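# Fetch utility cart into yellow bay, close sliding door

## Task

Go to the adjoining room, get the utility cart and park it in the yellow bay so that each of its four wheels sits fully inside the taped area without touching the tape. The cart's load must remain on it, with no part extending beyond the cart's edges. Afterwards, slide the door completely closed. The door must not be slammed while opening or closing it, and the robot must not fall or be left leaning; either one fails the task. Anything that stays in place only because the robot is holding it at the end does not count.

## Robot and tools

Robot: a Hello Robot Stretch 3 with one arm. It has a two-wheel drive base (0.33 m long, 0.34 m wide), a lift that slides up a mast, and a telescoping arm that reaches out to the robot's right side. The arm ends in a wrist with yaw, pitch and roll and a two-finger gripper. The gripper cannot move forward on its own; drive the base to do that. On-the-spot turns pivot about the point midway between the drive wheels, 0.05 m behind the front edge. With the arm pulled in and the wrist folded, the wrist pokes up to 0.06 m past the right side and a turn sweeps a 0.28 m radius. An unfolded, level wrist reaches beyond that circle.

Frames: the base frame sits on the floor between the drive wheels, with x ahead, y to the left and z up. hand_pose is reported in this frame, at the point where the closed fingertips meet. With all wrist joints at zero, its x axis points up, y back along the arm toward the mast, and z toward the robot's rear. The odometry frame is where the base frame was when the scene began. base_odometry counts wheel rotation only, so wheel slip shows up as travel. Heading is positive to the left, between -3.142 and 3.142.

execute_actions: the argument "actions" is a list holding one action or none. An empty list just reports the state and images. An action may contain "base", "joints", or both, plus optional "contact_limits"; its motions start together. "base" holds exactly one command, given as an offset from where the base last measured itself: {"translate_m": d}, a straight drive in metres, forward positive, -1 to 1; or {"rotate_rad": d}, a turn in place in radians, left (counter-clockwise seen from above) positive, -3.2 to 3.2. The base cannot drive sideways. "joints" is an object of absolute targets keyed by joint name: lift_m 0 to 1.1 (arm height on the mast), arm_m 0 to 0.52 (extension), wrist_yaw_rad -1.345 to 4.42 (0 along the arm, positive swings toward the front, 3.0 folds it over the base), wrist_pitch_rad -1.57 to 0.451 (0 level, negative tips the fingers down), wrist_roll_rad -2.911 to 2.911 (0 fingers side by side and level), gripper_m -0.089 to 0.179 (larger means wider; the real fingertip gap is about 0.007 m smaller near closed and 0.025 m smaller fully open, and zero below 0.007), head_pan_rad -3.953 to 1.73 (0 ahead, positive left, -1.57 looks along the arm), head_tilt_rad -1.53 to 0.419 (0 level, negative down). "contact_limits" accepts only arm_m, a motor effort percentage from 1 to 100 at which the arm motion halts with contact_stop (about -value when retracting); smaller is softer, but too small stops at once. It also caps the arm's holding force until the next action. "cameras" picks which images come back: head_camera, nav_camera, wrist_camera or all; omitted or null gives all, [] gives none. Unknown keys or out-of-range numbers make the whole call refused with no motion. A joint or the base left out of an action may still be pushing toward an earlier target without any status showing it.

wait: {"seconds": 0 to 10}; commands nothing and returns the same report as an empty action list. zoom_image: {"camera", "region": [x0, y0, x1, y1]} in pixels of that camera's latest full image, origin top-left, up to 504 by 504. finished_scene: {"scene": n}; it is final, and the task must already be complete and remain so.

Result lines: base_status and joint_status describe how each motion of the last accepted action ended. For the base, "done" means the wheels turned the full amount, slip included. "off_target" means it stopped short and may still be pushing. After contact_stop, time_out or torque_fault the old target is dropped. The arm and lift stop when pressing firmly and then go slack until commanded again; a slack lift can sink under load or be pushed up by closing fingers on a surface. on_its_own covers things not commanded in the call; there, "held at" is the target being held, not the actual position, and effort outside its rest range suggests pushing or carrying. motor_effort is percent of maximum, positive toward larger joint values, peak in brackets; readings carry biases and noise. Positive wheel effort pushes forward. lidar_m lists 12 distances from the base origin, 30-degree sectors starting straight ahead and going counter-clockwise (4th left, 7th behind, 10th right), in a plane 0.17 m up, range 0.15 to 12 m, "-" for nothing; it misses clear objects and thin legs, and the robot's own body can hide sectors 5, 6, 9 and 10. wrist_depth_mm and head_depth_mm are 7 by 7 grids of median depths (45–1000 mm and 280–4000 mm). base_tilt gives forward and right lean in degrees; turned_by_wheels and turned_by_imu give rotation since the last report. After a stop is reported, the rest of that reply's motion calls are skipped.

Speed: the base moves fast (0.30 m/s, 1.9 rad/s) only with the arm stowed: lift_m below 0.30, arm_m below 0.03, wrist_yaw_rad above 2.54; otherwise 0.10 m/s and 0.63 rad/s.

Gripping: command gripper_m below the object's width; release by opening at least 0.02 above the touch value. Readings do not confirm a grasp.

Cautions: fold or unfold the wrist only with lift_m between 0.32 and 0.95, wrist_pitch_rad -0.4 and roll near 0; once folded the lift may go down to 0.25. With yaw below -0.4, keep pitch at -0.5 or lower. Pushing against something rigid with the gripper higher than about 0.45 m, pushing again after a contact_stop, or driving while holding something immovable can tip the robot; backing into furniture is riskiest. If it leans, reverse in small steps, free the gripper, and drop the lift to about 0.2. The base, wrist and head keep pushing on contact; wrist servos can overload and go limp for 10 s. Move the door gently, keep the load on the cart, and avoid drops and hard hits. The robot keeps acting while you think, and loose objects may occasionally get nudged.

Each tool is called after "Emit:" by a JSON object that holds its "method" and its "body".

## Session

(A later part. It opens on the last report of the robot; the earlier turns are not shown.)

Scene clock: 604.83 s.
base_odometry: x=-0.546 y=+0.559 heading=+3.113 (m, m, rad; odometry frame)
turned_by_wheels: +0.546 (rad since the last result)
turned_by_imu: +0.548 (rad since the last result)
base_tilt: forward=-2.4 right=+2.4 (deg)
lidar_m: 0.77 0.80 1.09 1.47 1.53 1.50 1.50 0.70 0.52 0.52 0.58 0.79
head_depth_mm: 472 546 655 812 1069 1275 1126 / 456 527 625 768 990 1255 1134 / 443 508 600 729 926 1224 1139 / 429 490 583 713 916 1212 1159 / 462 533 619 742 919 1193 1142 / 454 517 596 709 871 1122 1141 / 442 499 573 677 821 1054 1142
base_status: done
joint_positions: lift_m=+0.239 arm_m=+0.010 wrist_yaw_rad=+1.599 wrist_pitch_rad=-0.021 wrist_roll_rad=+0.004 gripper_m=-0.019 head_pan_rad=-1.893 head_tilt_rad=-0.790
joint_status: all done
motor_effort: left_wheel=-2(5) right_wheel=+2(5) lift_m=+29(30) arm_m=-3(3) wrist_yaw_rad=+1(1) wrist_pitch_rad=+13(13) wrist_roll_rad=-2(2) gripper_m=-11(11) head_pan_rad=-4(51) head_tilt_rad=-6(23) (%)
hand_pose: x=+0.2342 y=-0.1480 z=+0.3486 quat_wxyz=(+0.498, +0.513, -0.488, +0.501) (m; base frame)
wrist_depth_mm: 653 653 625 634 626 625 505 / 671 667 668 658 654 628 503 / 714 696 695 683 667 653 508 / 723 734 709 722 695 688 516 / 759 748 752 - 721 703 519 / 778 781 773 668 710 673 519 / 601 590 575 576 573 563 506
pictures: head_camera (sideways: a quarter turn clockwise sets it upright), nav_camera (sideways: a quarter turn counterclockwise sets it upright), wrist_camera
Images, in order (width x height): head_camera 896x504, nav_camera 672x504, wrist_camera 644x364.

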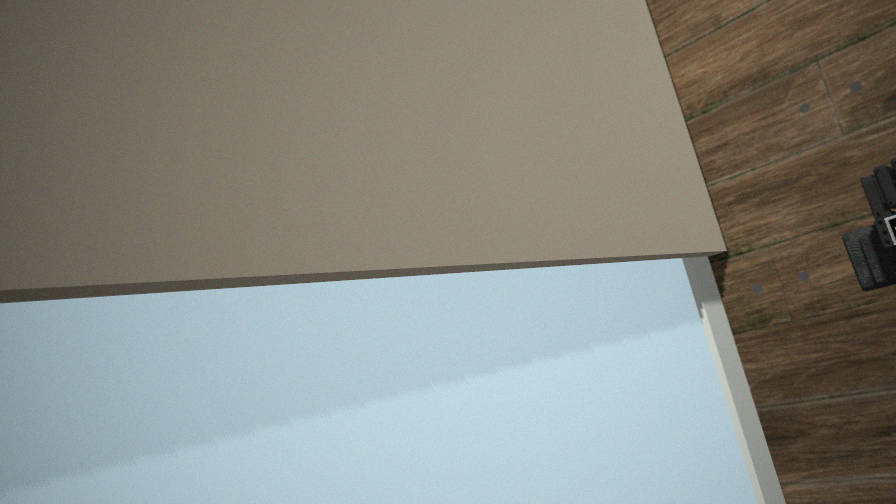

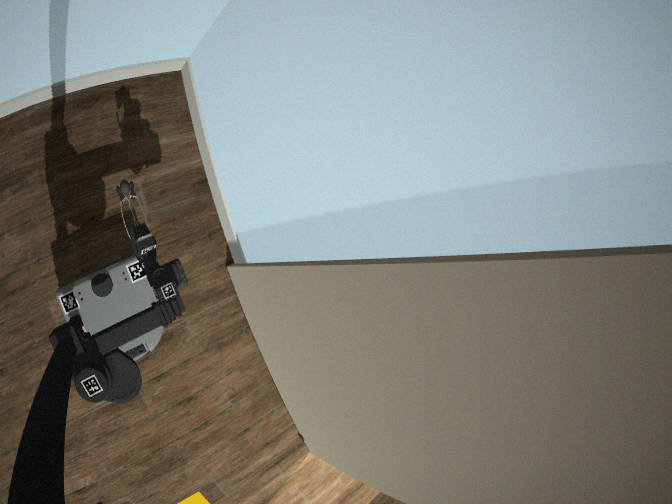

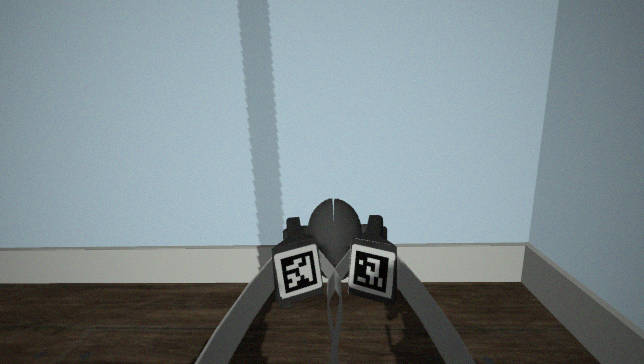

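Emit:
{"method": "execute_actions", "body": {"actions": [{"joints":{"wrist_yaw_rad":0.0}}], "cameras": []}}

Emit:
{"method": "execute_actions", "body": {"actions": [{"joints":{"arm_m":0.2},"contact_limits":{"arm_m":12}}]}}

Scene clock: 610.10 s.
base_odometry: x=-0.546 y=+0.559 heading=+3.113 (m, m, rad; odometry frame)
turned_by_wheels: +0.000 (rad since the last result)
turned_by_imu: +0.001 (rad since the last result)
base_tilt: forward=-2.4 right=+2.4 (deg)
lidar_m: 0.77 0.80 1.09 1.47 1.53 1.50 1.50 0.71 0.52 0.52 0.58 0.80
head_depth_mm: 472 547 655 813 1068 1275 1125 / 457 528 627 766 990 1254 1130 / 442 508 598 728 930 1218 1141 / 429 491 581 711 914 1221 1165 / 462 534 619 740 920 1196 1141 / 454 515 596 706 867 1125 1139 / 440 498 573 677 821 1054 1143
base_status: not commanded
joint_positions: lift_m=+0.239 arm_m=+0.010 wrist_yaw_rad=+0.002 wrist_pitch_rad=-0.021 wrist_roll_rad=+0.004 gripper_m=-0.019 head_pan_rad=-1.893 head_tilt_rad=-0.790
joint_status: all done
motor_effort: left_wheel=-2(2) right_wheel=+2(3) lift_m=+30(30) arm_m=-2(2) wrist_yaw_rad=-2(4) wrist_pitch_rad=+13(13) wrist_roll_rad=-2(2) gripper_m=-11(12) head_pan_rad=-5(5) head_tilt_rad=-6(6) (%)
hand_pose: x=-0.0210 y=-0.4109 z=+0.3486 quat_wxyz=(+0.706, +0.008, -0.708, -0.007) (m; base frame)
wrist_depth_mm: 282 282 279 274 276 223 219 / 295 290 289 287 284 232 228 / 305 303 304 299 294 239 237 / 318 319 310 310 309 248 246 / 329 330 330 - 318 257 256 / 346 343 339 344 328 270 268 / 356 357 355 354 347 284 279
pictures: none
No camera images: the call's "cameras" was empty. Leave "cameras" out to get every camera's image.

Scene clock: 612.23 s.
base_odometry: x=-0.546 y=+0.559 heading=+3.113 (m, m, rad; odometry frame)
turned_by_wheels: +0.000 (rad since the last result)
turned_by_imu: +0.000 (rad since the last result)
base_tilt: forward=-2.3 right=+2.4 (deg)
lidar_m: 0.77 0.80 1.09 1.47 1.53 1.50 1.50 0.71 0.52 0.52 0.58 0.80
head_depth_mm: 472 549 654 810 1068 1282 1126 / 456 528 626 767 998 1262 1128 / 442 509 598 728 926 1219 1156 / 428 492 581 712 900 1193 1102 / 461 533 621 739 926 1189 1120 / 454 515 596 709 867 1127 1133 / 441 499 574 677 819 1060 1142
base_status: not commanded
joint_positions: lift_m=+0.240 arm_m=+0.141 wrist_yaw_rad=-0.001 wrist_pitch_rad=-0.022 wrist_roll_rad=+0.003 gripper_m=-0.019 head_pan_rad=-1.893 head_tilt_rad=-0.791
joint_status: arm_m contact_stop (moved +0.131 of +0.190)
on_its_own: arm_m is slack since a contact_stop, until your next command for it (your +0.200 is given up)
motor_effort: left_wheel=-1(3) right_wheel=+2(4) lift_m=+29(30) arm_m=+0(13) wrist_yaw_rad=+1(2) wrist_pitch_rad=+14(15) wrist_roll_rad=-1(2) gripper_m=-11(12) head_pan_rad=-4(3) head_tilt_rad=-5(6) (%)
contact_limits: arm_m 12 (drawing in: default 24, maximum 40; extending or still: default 35, maximum 56)
hand_pose: x=-0.0217 y=-0.5421 z=+0.3485 quat_wxyz=(+0.706, +0.008, -0.708, -0.008) (m; base frame)
wrist_depth_mm: 159 159 158 156 155 154 129 / 165 165 164 162 162 160 130 / 172 171 170 168 168 166 131 / 180 178 177 175 175 172 131 / 187 186 184 - 182 180 132 / 195 195 192 193 189 187 133 / 204 203 202 200 198 193 133
pictures: head_camera (sideways: a quarter turn clockwise sets it upright), nav_camera (sideways: a quarter turn counterclockwise sets it upright), wrist_camera
Images, in order (width x height): head_camera 896x504, nav_camera 672x504, wrist_camera 644x364.

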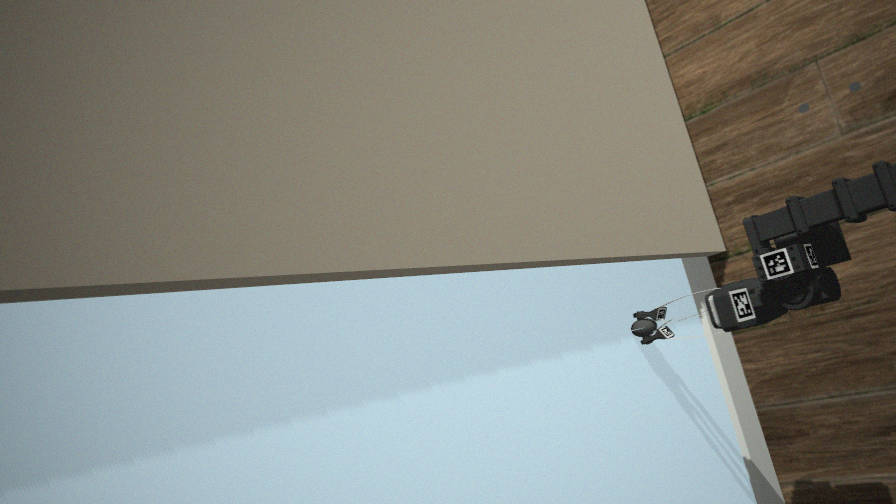

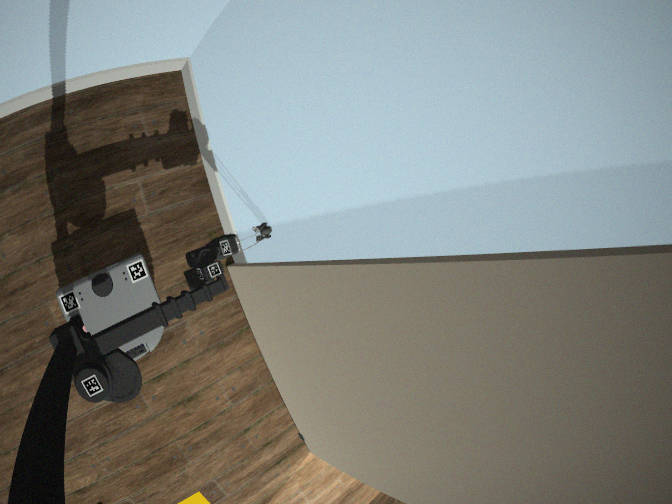

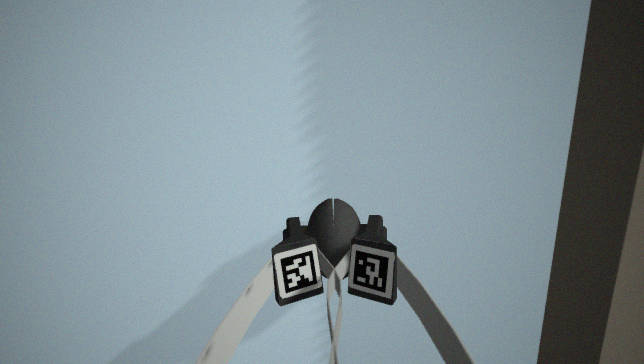

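Emit:
{"method": "execute_actions", "body": {"actions": [{"joints":{"arm_m":0.119}}], "cameras": []}}

Emit:
{"method": "execute_actions", "body": {"actions": [{"base":{"translate_m":-0.1}}], "cameras": ["wrist_camera","head_camera"]}}

Scene clock: 616.53 s.
base_odometry: x=-0.546 y=+0.559 heading=+3.113 (m, m, rad; odometry frame)
turned_by_wheels: +0.000 (rad since the last result)
turned_by_imu: +0.000 (rad since the last result)
base_tilt: forward=-2.4 right=+2.3 (deg)
lidar_m: 0.77 0.80 1.10 1.47 1.53 1.50 1.50 0.70 0.52 0.52 0.58 0.80
head_depth_mm: 472 547 656 815 1072 1282 1132 / 456 528 626 768 994 1259 1135 / 442 509 599 730 927 1217 1157 / 429 492 582 715 905 1211 1083 / 462 534 620 737 914 1195 1132 / 453 517 595 708 867 1125 1143 / 441 500 574 679 825 1051 1148
base_status: not commanded
joint_positions: lift_m=+0.240 arm_m=+0.119 wrist_yaw_rad=-0.001 wrist_pitch_rad=-0.022 wrist_roll_rad=+0.003 gripper_m=-0.019 head_pan_rad=-1.893 head_tilt_rad=-0.791
joint_status: all done
motor_effort: left_wheel=-2(2) right_wheel=+2(2) lift_m=+29(29) arm_m=-2(3) wrist_yaw_rad=+1(1) wrist_pitch_rad=+13(13) wrist_roll_rad=-2(2) gripper_m=-11(11) head_pan_rad=-5(3) head_tilt_rad=-6(5) (%)
hand_pose: x=-0.0216 y=-0.5199 z=+0.3486 quat_wxyz=(+0.706, +0.008, -0.708, -0.008) (m; base frame)
wrist_depth_mm: 180 179 177 177 175 175 128 / 188 185 185 182 182 180 130 / 194 193 192 190 190 187 134 / 203 201 199 198 196 194 138 / 211 210 208 - 205 202 144 / 220 218 216 218 212 209 149 / 231 230 227 225 222 217 156
pictures: none
No camera images: the call's "cameras" was empty. Leave "cameras" out to get every camera's image.

Scene clock: 618.77 s.
base_odometry: x=-0.447 y=+0.556 heading=+3.113 (m, m, rad; odometry frame)
turned_by_wheels: +0.000 (rad since the last result)
turned_by_imu: +0.001 (rad since the last result)
base_tilt: forward=-2.4 right=+2.4 (deg)
lidar_m: 0.87 0.91 1.24 1.47 1.53 1.40 2.07 0.70 0.52 0.50 0.58 0.79
head_depth_mm: 471 548 652 813 1072 1276 1123 / 455 527 625 765 993 1257 1133 / 441 507 599 725 927 1212 1150 / 428 490 575 692 869 1168 1080 / 416 473 552 657 860 1147 1123 / 403 470 574 707 870 1128 1138 / 438 499 575 677 827 1053 1140
base_status: done
joint_positions: lift_m=+0.240 arm_m=+0.119 wrist_yaw_rad=+0.037 wrist_pitch_rad=-0.022 wrist_roll_rad=+0.003 gripper_m=-0.019 head_pan_rad=-1.893 head_tilt_rad=-0.791
joint_status: not commanded
on_its_own: wrist_yaw_rad is at rest, and its effort (-47) is outside its rest range (-12 to +12)
motor_effort: left_wheel=+4(6) right_wheel=-10(13) lift_m=+29(29) arm_m=-2(2) wrist_yaw_rad=-47(58) wrist_pitch_rad=+13(13) wrist_roll_rad=-1(2) gripper_m=-16(16) head_pan_rad=-4(5) head_tilt_rad=-5(5) (%)
hand_pose: x=-0.0120 y=-0.5196 z=+0.3486 quat_wxyz=(+0.706, +0.021, -0.708, +0.005) (m; base frame)
wrist_depth_mm: 186 183 179 176 123 120 119 / 193 191 187 184 128 125 123 / 201 197 193 189 132 130 128 / 210 207 201 199 138 135 132 / 218 217 211 - 143 141 138 / 230 226 221 218 149 146 143 / 241 237 229 226 158 153 149
pictures: head_camera (sideways: a quarter turn clockwise sets it upright), wrist_camera
Images, in order (width x height): head_camera 896x504, wrist_camera 644x364.

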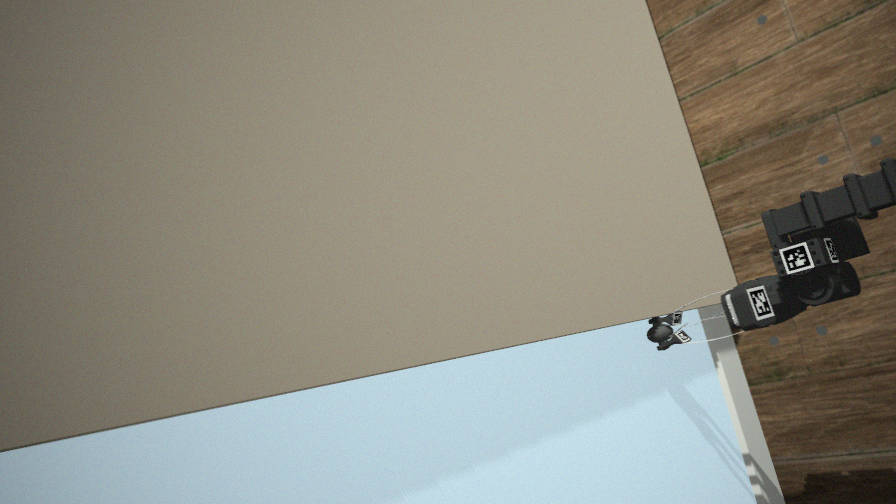

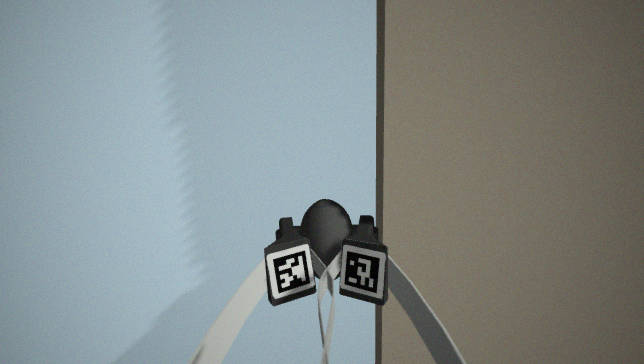

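Emit:
{"method": "execute_actions", "body": {"actions": [{"base":{"translate_m":-0.45}}], "cameras": ["wrist_camera","nav_camera"]}}

Scene clock: 626.20 s.
base_odometry: x=+0.003 y=+0.544 heading=+3.113 (m, m, rad; odometry frame)
turned_by_wheels: +0.000 (rad since the last result)
turned_by_imu: +0.002 (rad since the last result)
base_tilt: forward=-2.4 right=+2.4 (deg)
lidar_m: 1.32 1.37 1.53 1.48 1.13 0.98 2.10 0.70 0.51 0.50 0.57 0.79
head_depth_mm: 467 542 650 804 1054 1283 1128 / 451 523 618 760 983 1249 1132 / 437 504 595 719 920 1216 1153 / 424 486 568 685 862 1160 1086 / 412 470 547 653 851 1175 1123 / 400 470 574 700 862 1118 1139 / 437 495 569 671 817 1043 1136
base_status: done
joint_positions: lift_m=+0.240 arm_m=+0.119 wrist_yaw_rad=+0.094 wrist_pitch_rad=-0.021 wrist_roll_rad=+0.003 gripper_m=-0.019 head_pan_rad=-1.893 head_tilt_rad=-0.791
joint_status: not commanded
on_its_own: wrist_yaw_rad is held at +0.092, not at your +0.000, by its stall guard, which is not easing now
motor_effort: left_wheel=-1(10) right_wheel=+2(29) lift_m=+28(28) arm_m=-2(1) wrist_yaw_rad=-2(100) wrist_pitch_rad=+13(13) wrist_roll_rad=-2(1) gripper_m=-11(20) head_pan_rad=-4(3) head_tilt_rad=-5(5) (%)
hand_pose: x=+0.0026 y=-0.5186 z=+0.3487 quat_wxyz=(+0.706, +0.041, -0.707, +0.025) (m; base frame)
wrist_depth_mm: 192 186 181 174 144 115 112 / 199 194 187 181 144 119 115 / 207 201 195 188 145 123 120 / 218 210 203 197 146 128 124 / 227 220 212 - 140 134 129 / 240 231 223 215 143 139 134 / 251 244 231 223 213 144 139
pictures: nav_camera (sideways: a quarter turn counterclockwise sets it upright), wrist_camera
Images, in order (width x height): nav_camera 672x504, wrist_camera 644x364.

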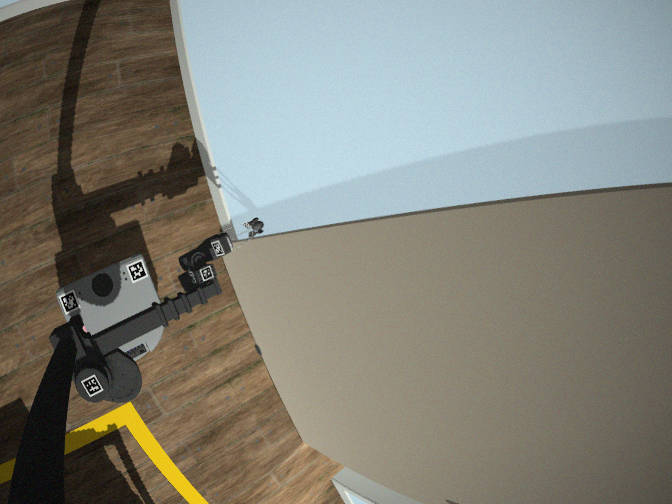

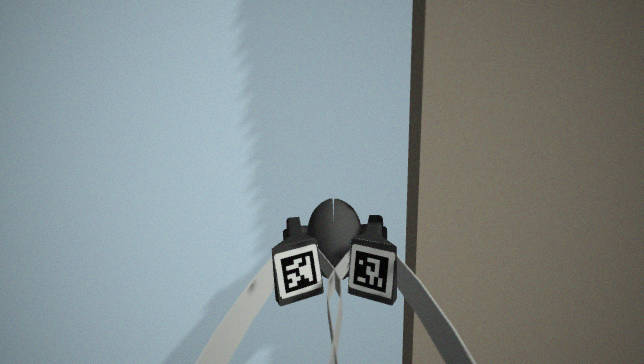

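Emit:
{"method": "execute_actions", "body": {"actions": [{"base":{"translate_m":-0.33},"joints":{"wrist_yaw_rad":0.05}}], "cameras": ["wrist_camera","nav_camera"]}}

Scene clock: 633.90 s.
base_odometry: x=+0.333 y=+0.534 heading=+3.113 (m, m, rad; odometry frame)
turned_by_wheels: +0.000 (rad since the last result)
turned_by_imu: +0.002 (rad since the last result)
base_tilt: forward=-2.4 right=+2.4 (deg)
lidar_m: 1.64 1.71 1.53 1.48 0.75 0.69 2.08 0.69 0.51 0.49 0.57 0.79
head_depth_mm: 462 539 641 799 1048 1274 1132 / 448 518 614 752 975 1234 1127 / 434 500 588 714 910 1214 1157 / 421 483 564 680 853 1150 1090 / 409 467 542 649 824 1131 1119 / 397 451 544 686 858 1114 1140 / 416 491 566 667 811 1039 1147
base_status: done
joint_positions: lift_m=+0.240 arm_m=+0.119 wrist_yaw_rad=+0.105 wrist_pitch_rad=-0.021 wrist_roll_rad=+0.003 gripper_m=-0.019 head_pan_rad=-1.893 head_tilt_rad=-0.791
joint_status: wrist_yaw_rad off_target (ended at +0.105, target +0.050)
on_its_own: wrist_yaw_rad is held at +0.091, not at your +0.050, by its stall guard, which is not easing now; wrist_yaw_rad is at rest, and its effort (-18) is outside its rest range (-12 to +12)
motor_effort: left_wheel=+1(11) right_wheel=-2(28) lift_m=+28(29) arm_m=+0(1) wrist_yaw_rad=-18(100) wrist_pitch_rad=+13(13) wrist_roll_rad=-2(2) gripper_m=-12(20) head_pan_rad=-4(3) head_tilt_rad=-5(5) (%)
hand_pose: x=+0.0053 y=-0.5184 z=+0.3487 quat_wxyz=(+0.706, +0.045, -0.707, +0.029) (m; base frame)
wrist_depth_mm: 191 185 178 172 117 111 108 / 198 193 185 178 120 116 112 / 209 201 193 185 124 120 116 / 215 210 201 193 129 124 120 / 228 219 209 - 134 130 125 / 240 230 220 211 139 135 130 / 252 242 229 220 149 141 135
pictures: nav_camera (sideways: a quarter turn counterclockwise sets it upright), wrist_camera
Images, in order (width x height): nav_camera 672x504, wrist_camera 644x364.

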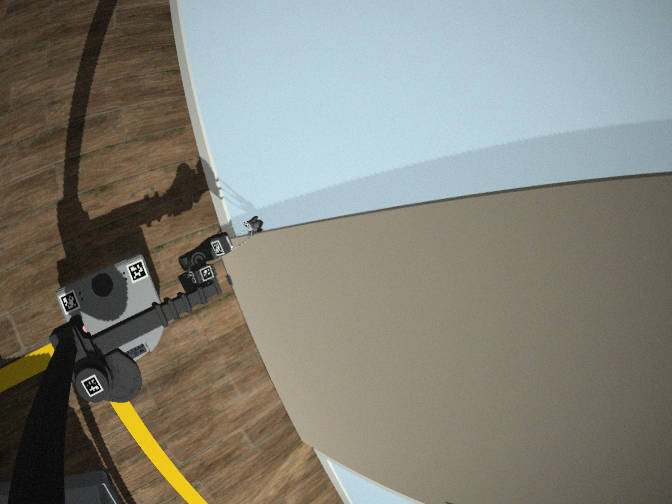

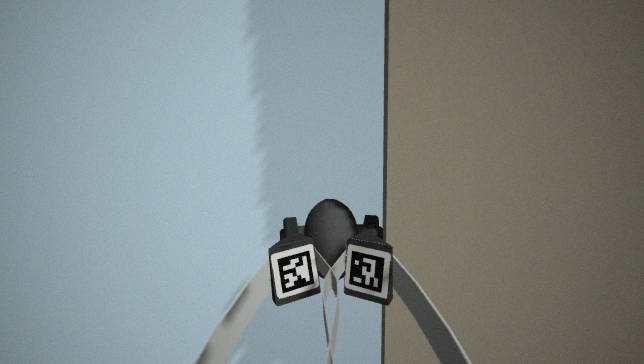

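Emit:
{"method": "execute_actions", "body": {"actions": [{"base":{"translate_m":-0.08},"joints":{"wrist_yaw_rad":0.08,"head_pan_rad":-2.6,"head_tilt_rad":-0.5}}]}}

Scene clock: 640.83 s.
base_odometry: x=+0.413 y=+0.532 heading=+3.113 (m, m, rad; odometry frame)
turned_by_wheels: +0.000 (rad since the last result)
turned_by_imu: +0.001 (rad since the last result)
base_tilt: forward=-2.4 right=+2.4 (deg)
lidar_m: 1.73 1.79 1.53 1.48 0.67 0.62 2.04 0.69 0.51 0.49 0.57 0.78
head_depth_mm: 1475 1718 1953 2211 1916 1547 1276 / 1167 1221 1525 1792 1852 1529 1278 / 864 956 1074 1223 1403 1484 1283 / 741 808 886 984 1101 1259 1281 / 646 701 756 822 907 1016 1135 / 573 614 656 710 768 843 931 / 515 547 582 623 669 723 784
base_status: done
joint_positions: lift_m=+0.240 arm_m=+0.119 wrist_yaw_rad=+0.082 wrist_pitch_rad=-0.021 wrist_roll_rad=+0.003 gripper_m=-0.019 head_pan_rad=-2.593 head_tilt_rad=-0.507
joint_status: all done
motor_effort: left_wheel=-1(10) right_wheel=+2(28) lift_m=+28(29) arm_m=-1(1) wrist_yaw_rad=-2(100) wrist_pitch_rad=+13(13) wrist_roll_rad=-2(2) gripper_m=-11(19) head_pan_rad=-4(48) head_tilt_rad=+4(32) (%)
hand_pose: x=-0.0006 y=-0.5189 z=+0.3488 quat_wxyz=(+0.706, +0.037, -0.707, +0.021) (m; base frame)
wrist_depth_mm: 186 182 177 170 165 112 109 / 194 188 183 176 171 116 113 / 202 196 189 183 178 121 117 / 210 205 198 191 185 125 121 / 221 214 207 - 191 130 126 / 231 224 215 211 186 135 131 / 245 235 225 218 212 142 136
pictures: head_camera (sideways: a quarter turn clockwise sets it upright), nav_camera (sideways: a quarter turn counterclockwise sets it upright), wrist_camera
Images, in order (width x height): head_camera 896x504, nav_camera 672x504, wrist_camera 644x364.

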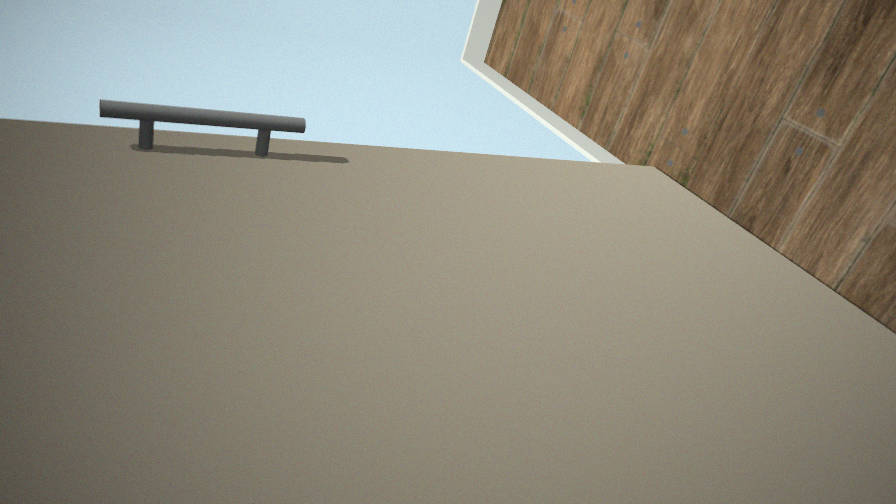

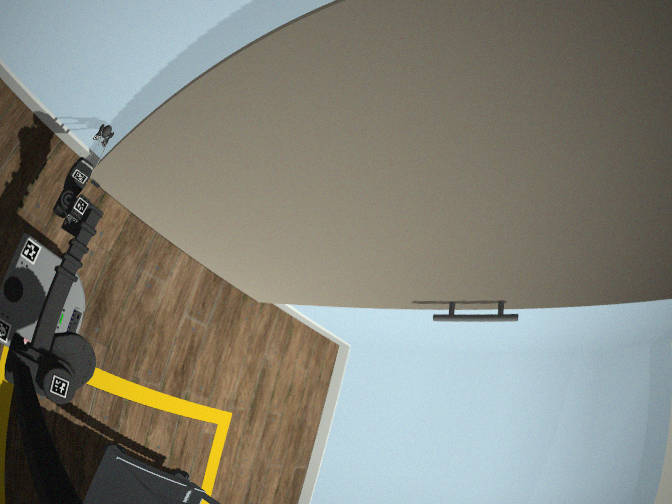

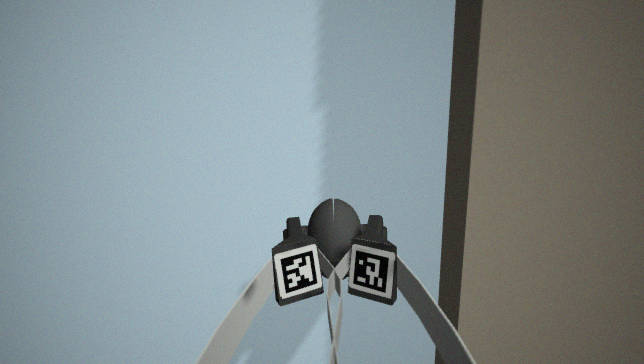

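Emit:
{"method": "execute_actions", "body": {"actions": [{"base":{"translate_m":-0.04}}], "cameras": ["wrist_camera"]}}

Scene clock: 645.03 s.
base_odometry: x=+0.453 y=+0.531 heading=+3.113 (m, m, rad; odometry frame)
turned_by_wheels: +0.000 (rad since the last result)
turned_by_imu: +0.001 (rad since the last result)
base_tilt: forward=-2.3 right=+2.4 (deg)
lidar_m: 1.77 1.83 1.53 1.48 0.62 0.59 2.00 0.69 0.51 0.49 0.57 0.79
head_depth_mm: 1464 1726 1941 2164 1911 1529 1278 / 1166 1306 1517 1795 1854 1536 1274 / 863 957 1061 1212 1396 1486 1273 / 739 808 886 975 1101 1257 1278 / 647 694 755 826 905 1008 1133 / 570 611 657 708 769 842 927 / 514 547 581 621 668 720 784
base_status: done
joint_positions: lift_m=+0.240 arm_m=+0.119 wrist_yaw_rad=+0.107 wrist_pitch_rad=-0.021 wrist_roll_rad=+0.003 gripper_m=-0.019 head_pan_rad=-2.593 head_tilt_rad=-0.507
joint_status: not commanded
on_its_own: wrist_yaw_rad is at rest, and its effort (-34) is outside its rest range (-12 to +12)
motor_effort: left_wheel=+3(4) right_wheel=-8(7) lift_m=+28(29) arm_m=-1(1) wrist_yaw_rad=-34(35) wrist_pitch_rad=+13(13) wrist_roll_rad=-2(2) gripper_m=-14(13) head_pan_rad=-4(4) head_tilt_rad=+4(4) (%)
hand_pose: x=+0.0059 y=-0.5183 z=+0.3488 quat_wxyz=(+0.706, +0.045, -0.707, +0.030) (m; base frame)
wrist_depth_mm: 190 185 176 171 114 111 107 / 198 192 185 177 119 115 111 / 209 200 191 185 123 119 115 / 217 208 199 191 128 123 118 / 227 219 210 - 133 129 123 / 239 230 221 - 138 133 128 / 251 241 228 220 147 139 134
pictures: wrist_camera
Images, in order (width x height): wrist_camera 644x364.

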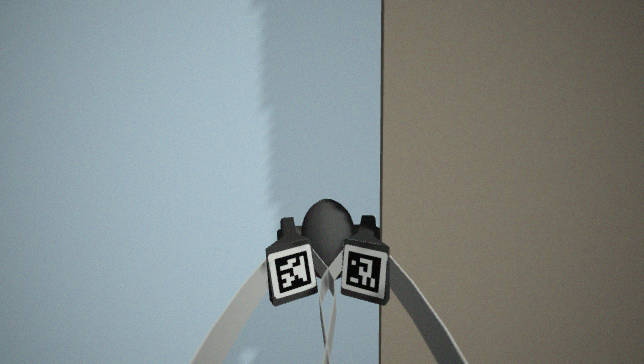

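Emit:
{"method": "execute_actions", "body": {"actions": [{"base":{"translate_m":-0.02}}], "cameras": ["wrist_camera"]}}

Scene clock: 647.17 s.
base_odometry: x=+0.473 y=+0.530 heading=+3.114 (m, m, rad; odometry frame)
turned_by_wheels: +0.000 (rad since the last result)
turned_by_imu: +0.001 (rad since the last result)
base_tilt: forward=-2.4 right=+2.4 (deg)
lidar_m: 1.79 1.86 1.53 1.48 0.60 0.57 1.99 0.69 0.51 0.49 0.57 0.79
head_depth_mm: 1471 1702 1929 2175 1918 1525 1278 / 1164 1319 1524 1797 1852 1531 1278 / 865 954 1061 1214 1416 1499 1279 / 738 805 884 980 1100 1264 1279 / 645 694 753 819 908 1005 1136 / 573 611 658 709 768 839 929 / 513 545 581 621 667 721 786
base_status: done
joint_positions: lift_m=+0.240 arm_m=+0.119 wrist_yaw_rad=+0.162 wrist_pitch_rad=-0.021 wrist_roll_rad=+0.003 gripper_m=-0.019 head_pan_rad=-2.593 head_tilt_rad=-0.507
joint_status: not commanded
on_its_own: wrist_yaw_rad is held at +0.124, not at your +0.080, by its stall guard, which is still easing
motor_effort: left_wheel=+4(6) right_wheel=-10(14) lift_m=+29(28) arm_m=+1(1) wrist_yaw_rad=-48(56) wrist_pitch_rad=+13(13) wrist_roll_rad=-2(2) gripper_m=-15(16) head_pan_rad=-4(4) head_tilt_rad=+4(4) (%)
hand_pose: x=+0.0198 y=-0.5163 z=+0.3488 quat_wxyz=(+0.704, +0.065, -0.705, +0.050) (m; base frame)
wrist_depth_mm: 204 194 183 173 114 109 105 / 212 203 189 180 119 114 108 / 221 212 198 187 123 117 112 / 233 222 206 196 128 121 116 / 245 230 217 - 133 126 119 / 260 244 230 215 137 131 125 / 273 257 236 223 146 136 129
pictures: wrist_camera
Images, in order (width x height): wrist_camera 644x364.

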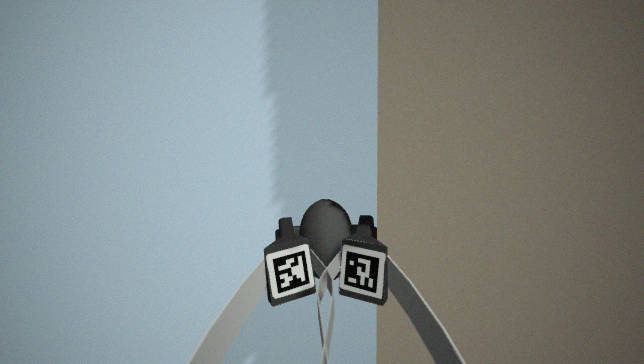

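Emit:
{"method": "execute_actions", "body": {"actions": [{"base":{"translate_m":-0.015},"joints":{"wrist_yaw_rad":0.12}}], "cameras": ["wrist_camera"]}}

Scene clock: 652.40 s.
base_odometry: x=+0.488 y=+0.530 heading=+3.114 (m, m, rad; odometry frame)
turned_by_wheels: +0.000 (rad since the last result)
turned_by_imu: +0.000 (rad since the last result)
base_tilt: forward=-2.3 right=+2.4 (deg)
lidar_m: 1.80 1.87 1.53 1.48 0.58 0.56 1.97 0.69 0.51 0.49 0.57 0.79
head_depth_mm: 1472 1701 1908 2147 1896 1517 1278 / 1155 1315 1524 1787 1860 1526 1283 / 864 952 1060 1218 1423 1497 1286 / 738 804 883 981 1099 1254 1287 / 645 696 753 825 908 1010 1134 / 572 610 656 707 769 842 927 / 514 546 580 621 669 721 783
base_status: done
joint_positions: lift_m=+0.240 arm_m=+0.119 wrist_yaw_rad=+0.176 wrist_pitch_rad=-0.021 wrist_roll_rad=+0.003 gripper_m=-0.019 head_pan_rad=-2.593 head_tilt_rad=-0.507
joint_status: wrist_yaw_rad off_target (ended at +0.176, target +0.120)
on_its_own: wrist_yaw_rad is held at +0.173, not at your +0.120, by its stall guard, which is not easing now
motor_effort: left_wheel=+0(9) right_wheel=+0(19) lift_m=+29(28) arm_m=+2(2) wrist_yaw_rad=-3(79) wrist_pitch_rad=+13(13) wrist_roll_rad=-2(2) gripper_m=-12(17) head_pan_rad=-3(4) head_tilt_rad=+4(4) (%)
hand_pose: x=+0.0233 y=-0.5156 z=+0.3487 quat_wxyz=(+0.704, +0.070, -0.705, +0.054) (m; base frame)
wrist_depth_mm: 205 196 184 175 115 109 104 / 215 203 190 181 119 113 107 / 226 213 199 187 123 117 111 / 235 222 208 195 128 121 115 / 247 232 218 - 132 125 119 / 263 245 228 214 136 131 123 / 277 258 238 222 146 136 128
pictures: wrist_camera
Images, in order (width x height): wrist_camera 644x364.

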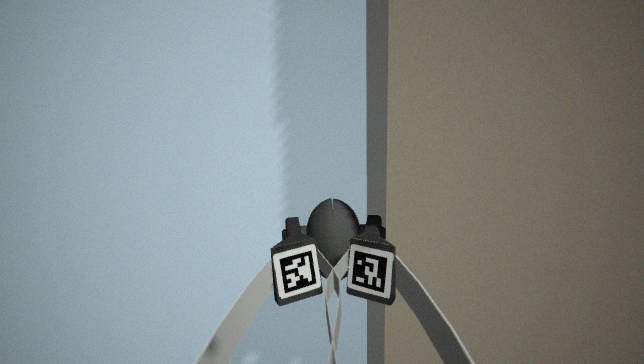

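Emit:
{"method": "execute_actions", "body": {"actions": [{"base":{"translate_m":-0.02},"joints":{"wrist_yaw_rad":0.16,"head_pan_rad":-2.2,"head_tilt_rad":-0.9}}]}}

Scene clock: 656.07 s.
base_odometry: x=+0.508 y=+0.529 heading=+3.115 (m, m, rad; odometry frame)
turned_by_wheels: +0.001 (rad since the last result)
turned_by_imu: +0.002 (rad since the last result)
base_tilt: forward=-2.4 right=+2.4 (deg)
lidar_m: 1.82 1.90 1.53 0.98 0.56 0.55 1.95 0.69 0.51 0.49 0.57 0.79
head_depth_mm: 656 796 1026 1415 1394 1236 1118 / 601 718 895 1184 1400 1238 1136 / 555 654 797 1020 1330 1240 - / 515 600 720 894 1183 1263 - / 481 555 652 794 1020 1237 1112 / 450 515 600 715 889 1138 1114 / 424 480 553 651 811 1152 1118
base_status: done
joint_positions: lift_m=+0.240 arm_m=+0.119 wrist_yaw_rad=+0.221 wrist_pitch_rad=-0.021 wrist_roll_rad=+0.003 gripper_m=-0.019 head_pan_rad=-2.207 head_tilt_rad=-0.888
joint_status: wrist_yaw_rad off_target (ended at +0.221, target +0.160); the others done
on_its_own: right_wheel is at rest, and its effort (-19) is outside its rest range (-18 to +18); wrist_yaw_rad is at rest, and its effort (-79) is outside its rest range (-12 to +12)
motor_effort: left_wheel=+7(9) right_wheel=-19(19) lift_m=+29(29) arm_m=+1(1) wrist_yaw_rad=-79(80) wrist_pitch_rad=+13(13) wrist_roll_rad=-1(2) gripper_m=-17(17) head_pan_rad=+5(37) head_tilt_rad=-7(40) (%)
hand_pose: x=+0.0346 y=-0.5133 z=+0.3487 quat_wxyz=(+0.703, +0.086, -0.703, +0.070) (m; base frame)
wrist_depth_mm: 220 204 190 177 116 109 102 / 229 213 197 184 120 112 106 / 242 225 206 191 124 116 109 / 253 235 214 198 129 120 113 / 270 246 226 - 133 124 117 / 287 260 239 219 137 130 121 / 306 276 245 227 148 135 125
pictures: head_camera (sideways: a quarter turn clockwise sets it upright), nav_camera (sideways: a quarter turn counterclockwise sets it upright), wrist_camera
Images, in order (width x height): head_camera 896x504, nav_camera 672x504, wrist_camera 644x364.

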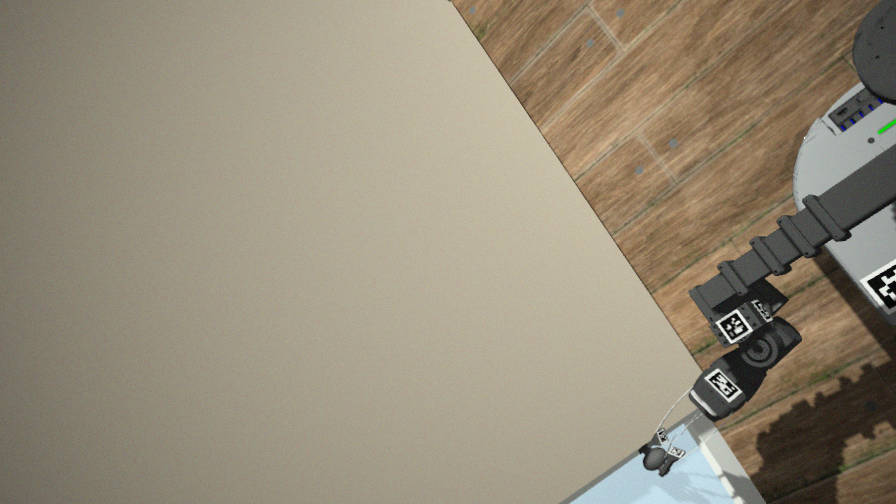

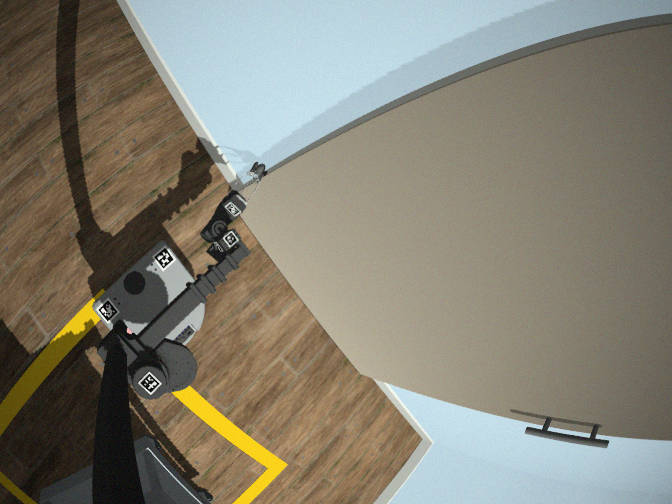

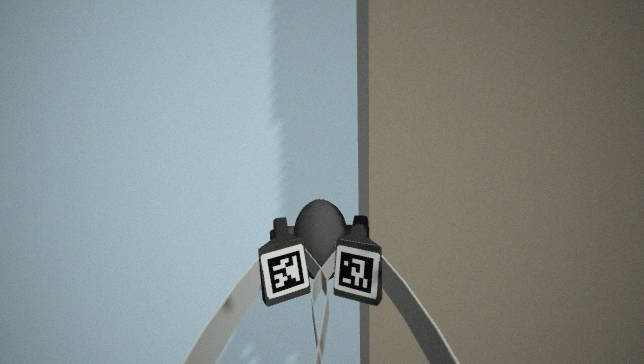

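Emit:
{"method": "execute_actions", "body": {"actions": [{"base":{"translate_m":0.04},"joints":{"wrist_yaw_rad":0.16}}], "cameras": ["wrist_camera"]}}

Emit:
{"method": "execute_actions", "body": {"actions": [{"joints":{"arm_m":0.0,"wrist_yaw_rad":0.0,"head_pan_rad":-2.75,"head_tilt_rad":-0.45}}]}}

Scene clock: 663.87 s.
base_odometry: x=+0.468 y=+0.530 heading=+3.114 (m, m, rad; odometry frame)
turned_by_wheels: +0.000 (rad since the last result)
turned_by_imu: +0.000 (rad since the last result)
base_tilt: forward=-2.3 right=+2.4 (deg)
lidar_m: 1.78 1.85 1.52 1.48 0.60 0.58 1.99 0.69 0.51 0.49 0.57 0.79
head_depth_mm: 656 801 1030 1423 1386 1230 1125 / 601 722 900 1192 1405 1225 1137 / 555 654 799 1022 1336 1231 - / 516 602 718 891 1182 1268 - / 481 556 655 795 1016 1243 1115 / 451 514 597 717 892 1185 1120 / 424 481 554 651 859 1153 1123
base_status: done
joint_positions: lift_m=+0.240 arm_m=+0.119 wrist_yaw_rad=+0.240 wrist_pitch_rad=-0.021 wrist_roll_rad=+0.003 gripper_m=-0.019 head_pan_rad=-2.207 head_tilt_rad=-0.889
joint_status: wrist_yaw_rad off_target (ended at +0.240, target +0.160)
on_its_own: wrist_yaw_rad is held at +0.238, not at your +0.160, by its stall guard, which is not easing now
motor_effort: left_wheel=-2(4) right_wheel=+1(4) lift_m=+29(28) arm_m=+2(1) wrist_yaw_rad=-2(18) wrist_pitch_rad=+13(13) wrist_roll_rad=-1(1) gripper_m=-10(12) head_pan_rad=+4(5) head_tilt_rad=-6(7) (%)
hand_pose: x=+0.0393 y=-0.5122 z=+0.3487 quat_wxyz=(+0.702, +0.092, -0.702, +0.077) (m; base frame)
wrist_depth_mm: 223 208 192 178 166 109 102 / 234 216 199 184 171 112 105 / 245 225 207 193 179 116 109 / 259 238 218 198 185 120 112 / 273 250 227 - 190 124 117 / 292 266 242 220 183 129 120 / 310 278 250 228 211 134 125
pictures: wrist_camera
Images, in order (width x height): wrist_camera 644x364.

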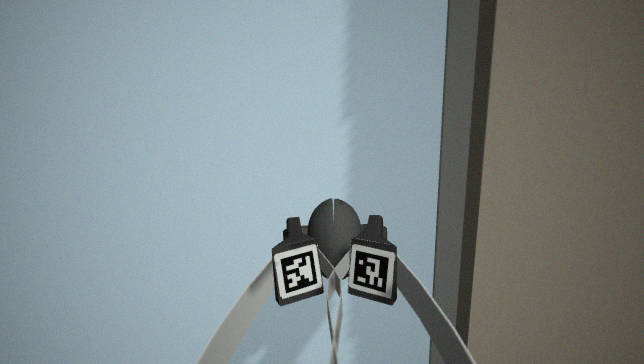

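Scene clock: 665.97 s.
base_odometry: x=+0.468 y=+0.530 heading=+3.114 (m, m, rad; odometry frame)
turned_by_wheels: +0.000 (rad since the last result)
turned_by_imu: +0.000 (rad since the last result)
base_tilt: forward=-2.3 right=+2.3 (deg)
lidar_m: 1.78 1.86 1.53 1.48 0.60 0.58 1.99 0.69 0.51 0.49 0.57 0.79
head_depth_mm: 1640 1757 1901 2074 2029 1594 1308 / 1693 1837 1979 2180 2025 1596 1317 / 1397 1537 1708 1929 1955 1604 1319 / 984 1020 1117 1266 1407 1510 1320 / 816 869 928 998 1075 1177 1255 / 695 735 779 824 878 942 1012 / 606 635 669 703 742 788 834
base_status: not commanded
joint_positions: lift_m=+0.240 arm_m=+0.002 wrist_yaw_rad=+0.001 wrist_pitch_rad=-0.019 wrist_roll_rad=+0.002 gripper_m=-0.019 head_pan_rad=-2.743 head_tilt_rad=-0.457
joint_status: all done
joint sent to its limit — the command would take arm_m past its lower limit, so that joint was sent only as far as its limit.
motor_effort: left_wheel=-2(6) right_wheel=+2(16) lift_m=+29(29) arm_m=-2(5) wrist_yaw_rad=-1(82) wrist_pitch_rad=+12(13) wrist_roll_rad=-1(1) gripper_m=-10(17) head_pan_rad=-4(42) head_tilt_rad=+5(33) (%)
hand_pose: x=-0.0211 y=-0.4028 z=+0.3493 quat_wxyz=(+0.706, +0.007, -0.708, -0.006) (m; base frame)
wrist_depth_mm: 283 285 278 264 221 220 218 / 291 290 291 275 229 230 226 / 305 303 301 283 239 236 235 / 317 316 311 304 248 246 245 / 331 332 321 - 259 257 254 / 348 339 343 333 269 267 264 / 356 362 356 345 282 278 275
pictures: head_camera (sideways: a quarter turn clockwise sets it upright), nav_camera (sideways: a quarter turn counterclockwise sets it upright), wrist_camera
Images, in order (width x height): head_camera 896x504, nav_camera 672x504, wrist_camera 644x364.

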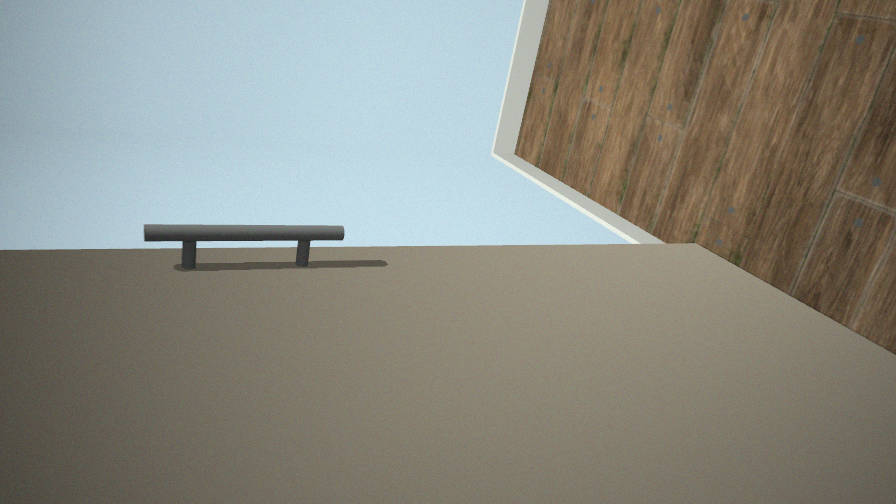

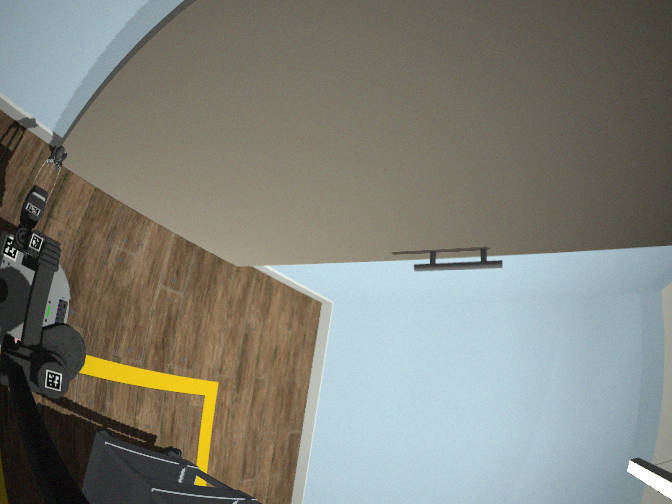

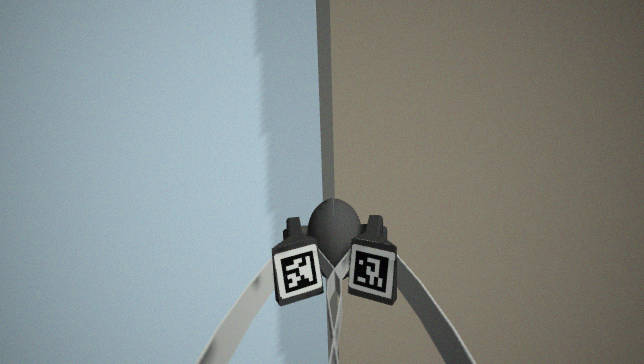

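Emit:
{"method": "execute_actions", "body": {"actions": [{"joints":{"head_pan_rad":-1.75,"head_tilt_rad":-1.0,"wrist_yaw_rad":0.6}}], "cameras": ["head_camera","wrist_camera"]}}

Scene clock: 678.10 s.
base_odometry: x=+0.468 y=+0.530 heading=+3.114 (m, m, rad; odometry frame)
turned_by_wheels: +0.000 (rad since the last result)
turned_by_imu: +0.000 (rad since the last result)
base_tilt: forward=-2.4 right=+2.4 (deg)
lidar_m: 1.78 1.85 1.53 1.48 0.60 0.58 1.99 0.69 0.51 0.49 0.57 0.79
head_depth_mm: 467 563 710 950 1292 1201 1106 / 458 550 685 917 1285 1206 - / 450 539 669 881 1277 1234 - / 443 527 652 855 1249 1231 - / 448 550 691 923 1273 1207 1102 / 480 570 694 898 1252 1223 1106 / 472 557 679 872 1202 1221 1106
base_status: not commanded
joint_positions: lift_m=+0.240 arm_m=+0.002 wrist_yaw_rad=+0.598 wrist_pitch_rad=-0.019 wrist_roll_rad=+0.002 gripper_m=-0.019 head_pan_rad=-1.757 head_tilt_rad=-0.987
joint_status: all done
motor_effort: left_wheel=-2(2) right_wheel=+1(2) lift_m=+29(28) arm_m=-2(2) wrist_yaw_rad=+2(4) wrist_pitch_rad=+12(12) wrist_roll_rad=-1(1) gripper_m=-10(11) head_pan_rad=+4(51) head_tilt_rad=-8(43) (%)
hand_pose: x=+0.1225 y=-0.3585 z=+0.3493 quat_wxyz=(+0.677, +0.215, -0.674, +0.201) (m; base frame)
wrist_depth_mm: 810 576 441 356 301 262 228 / 895 603 463 376 309 267 236 / - 640 492 382 323 280 242 / - 687 513 403 337 287 248 / - 730 542 - 341 293 255 / 790 720 592 435 343 303 261 / 595 598 551 458 386 313 271
pictures: head_camera (sideways: a quarter turn clockwise sets it upright), wrist_camera
Images, in order (width x height): head_camera 896x504, wrist_camera 644x364.

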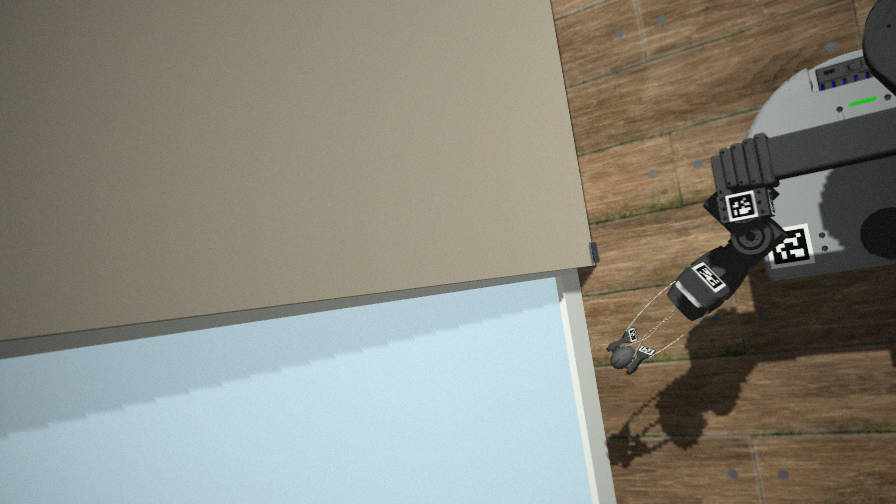

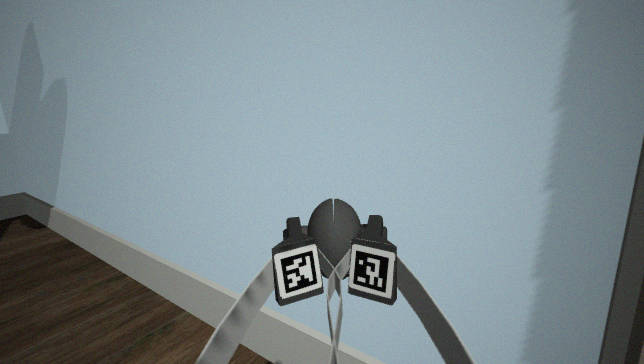

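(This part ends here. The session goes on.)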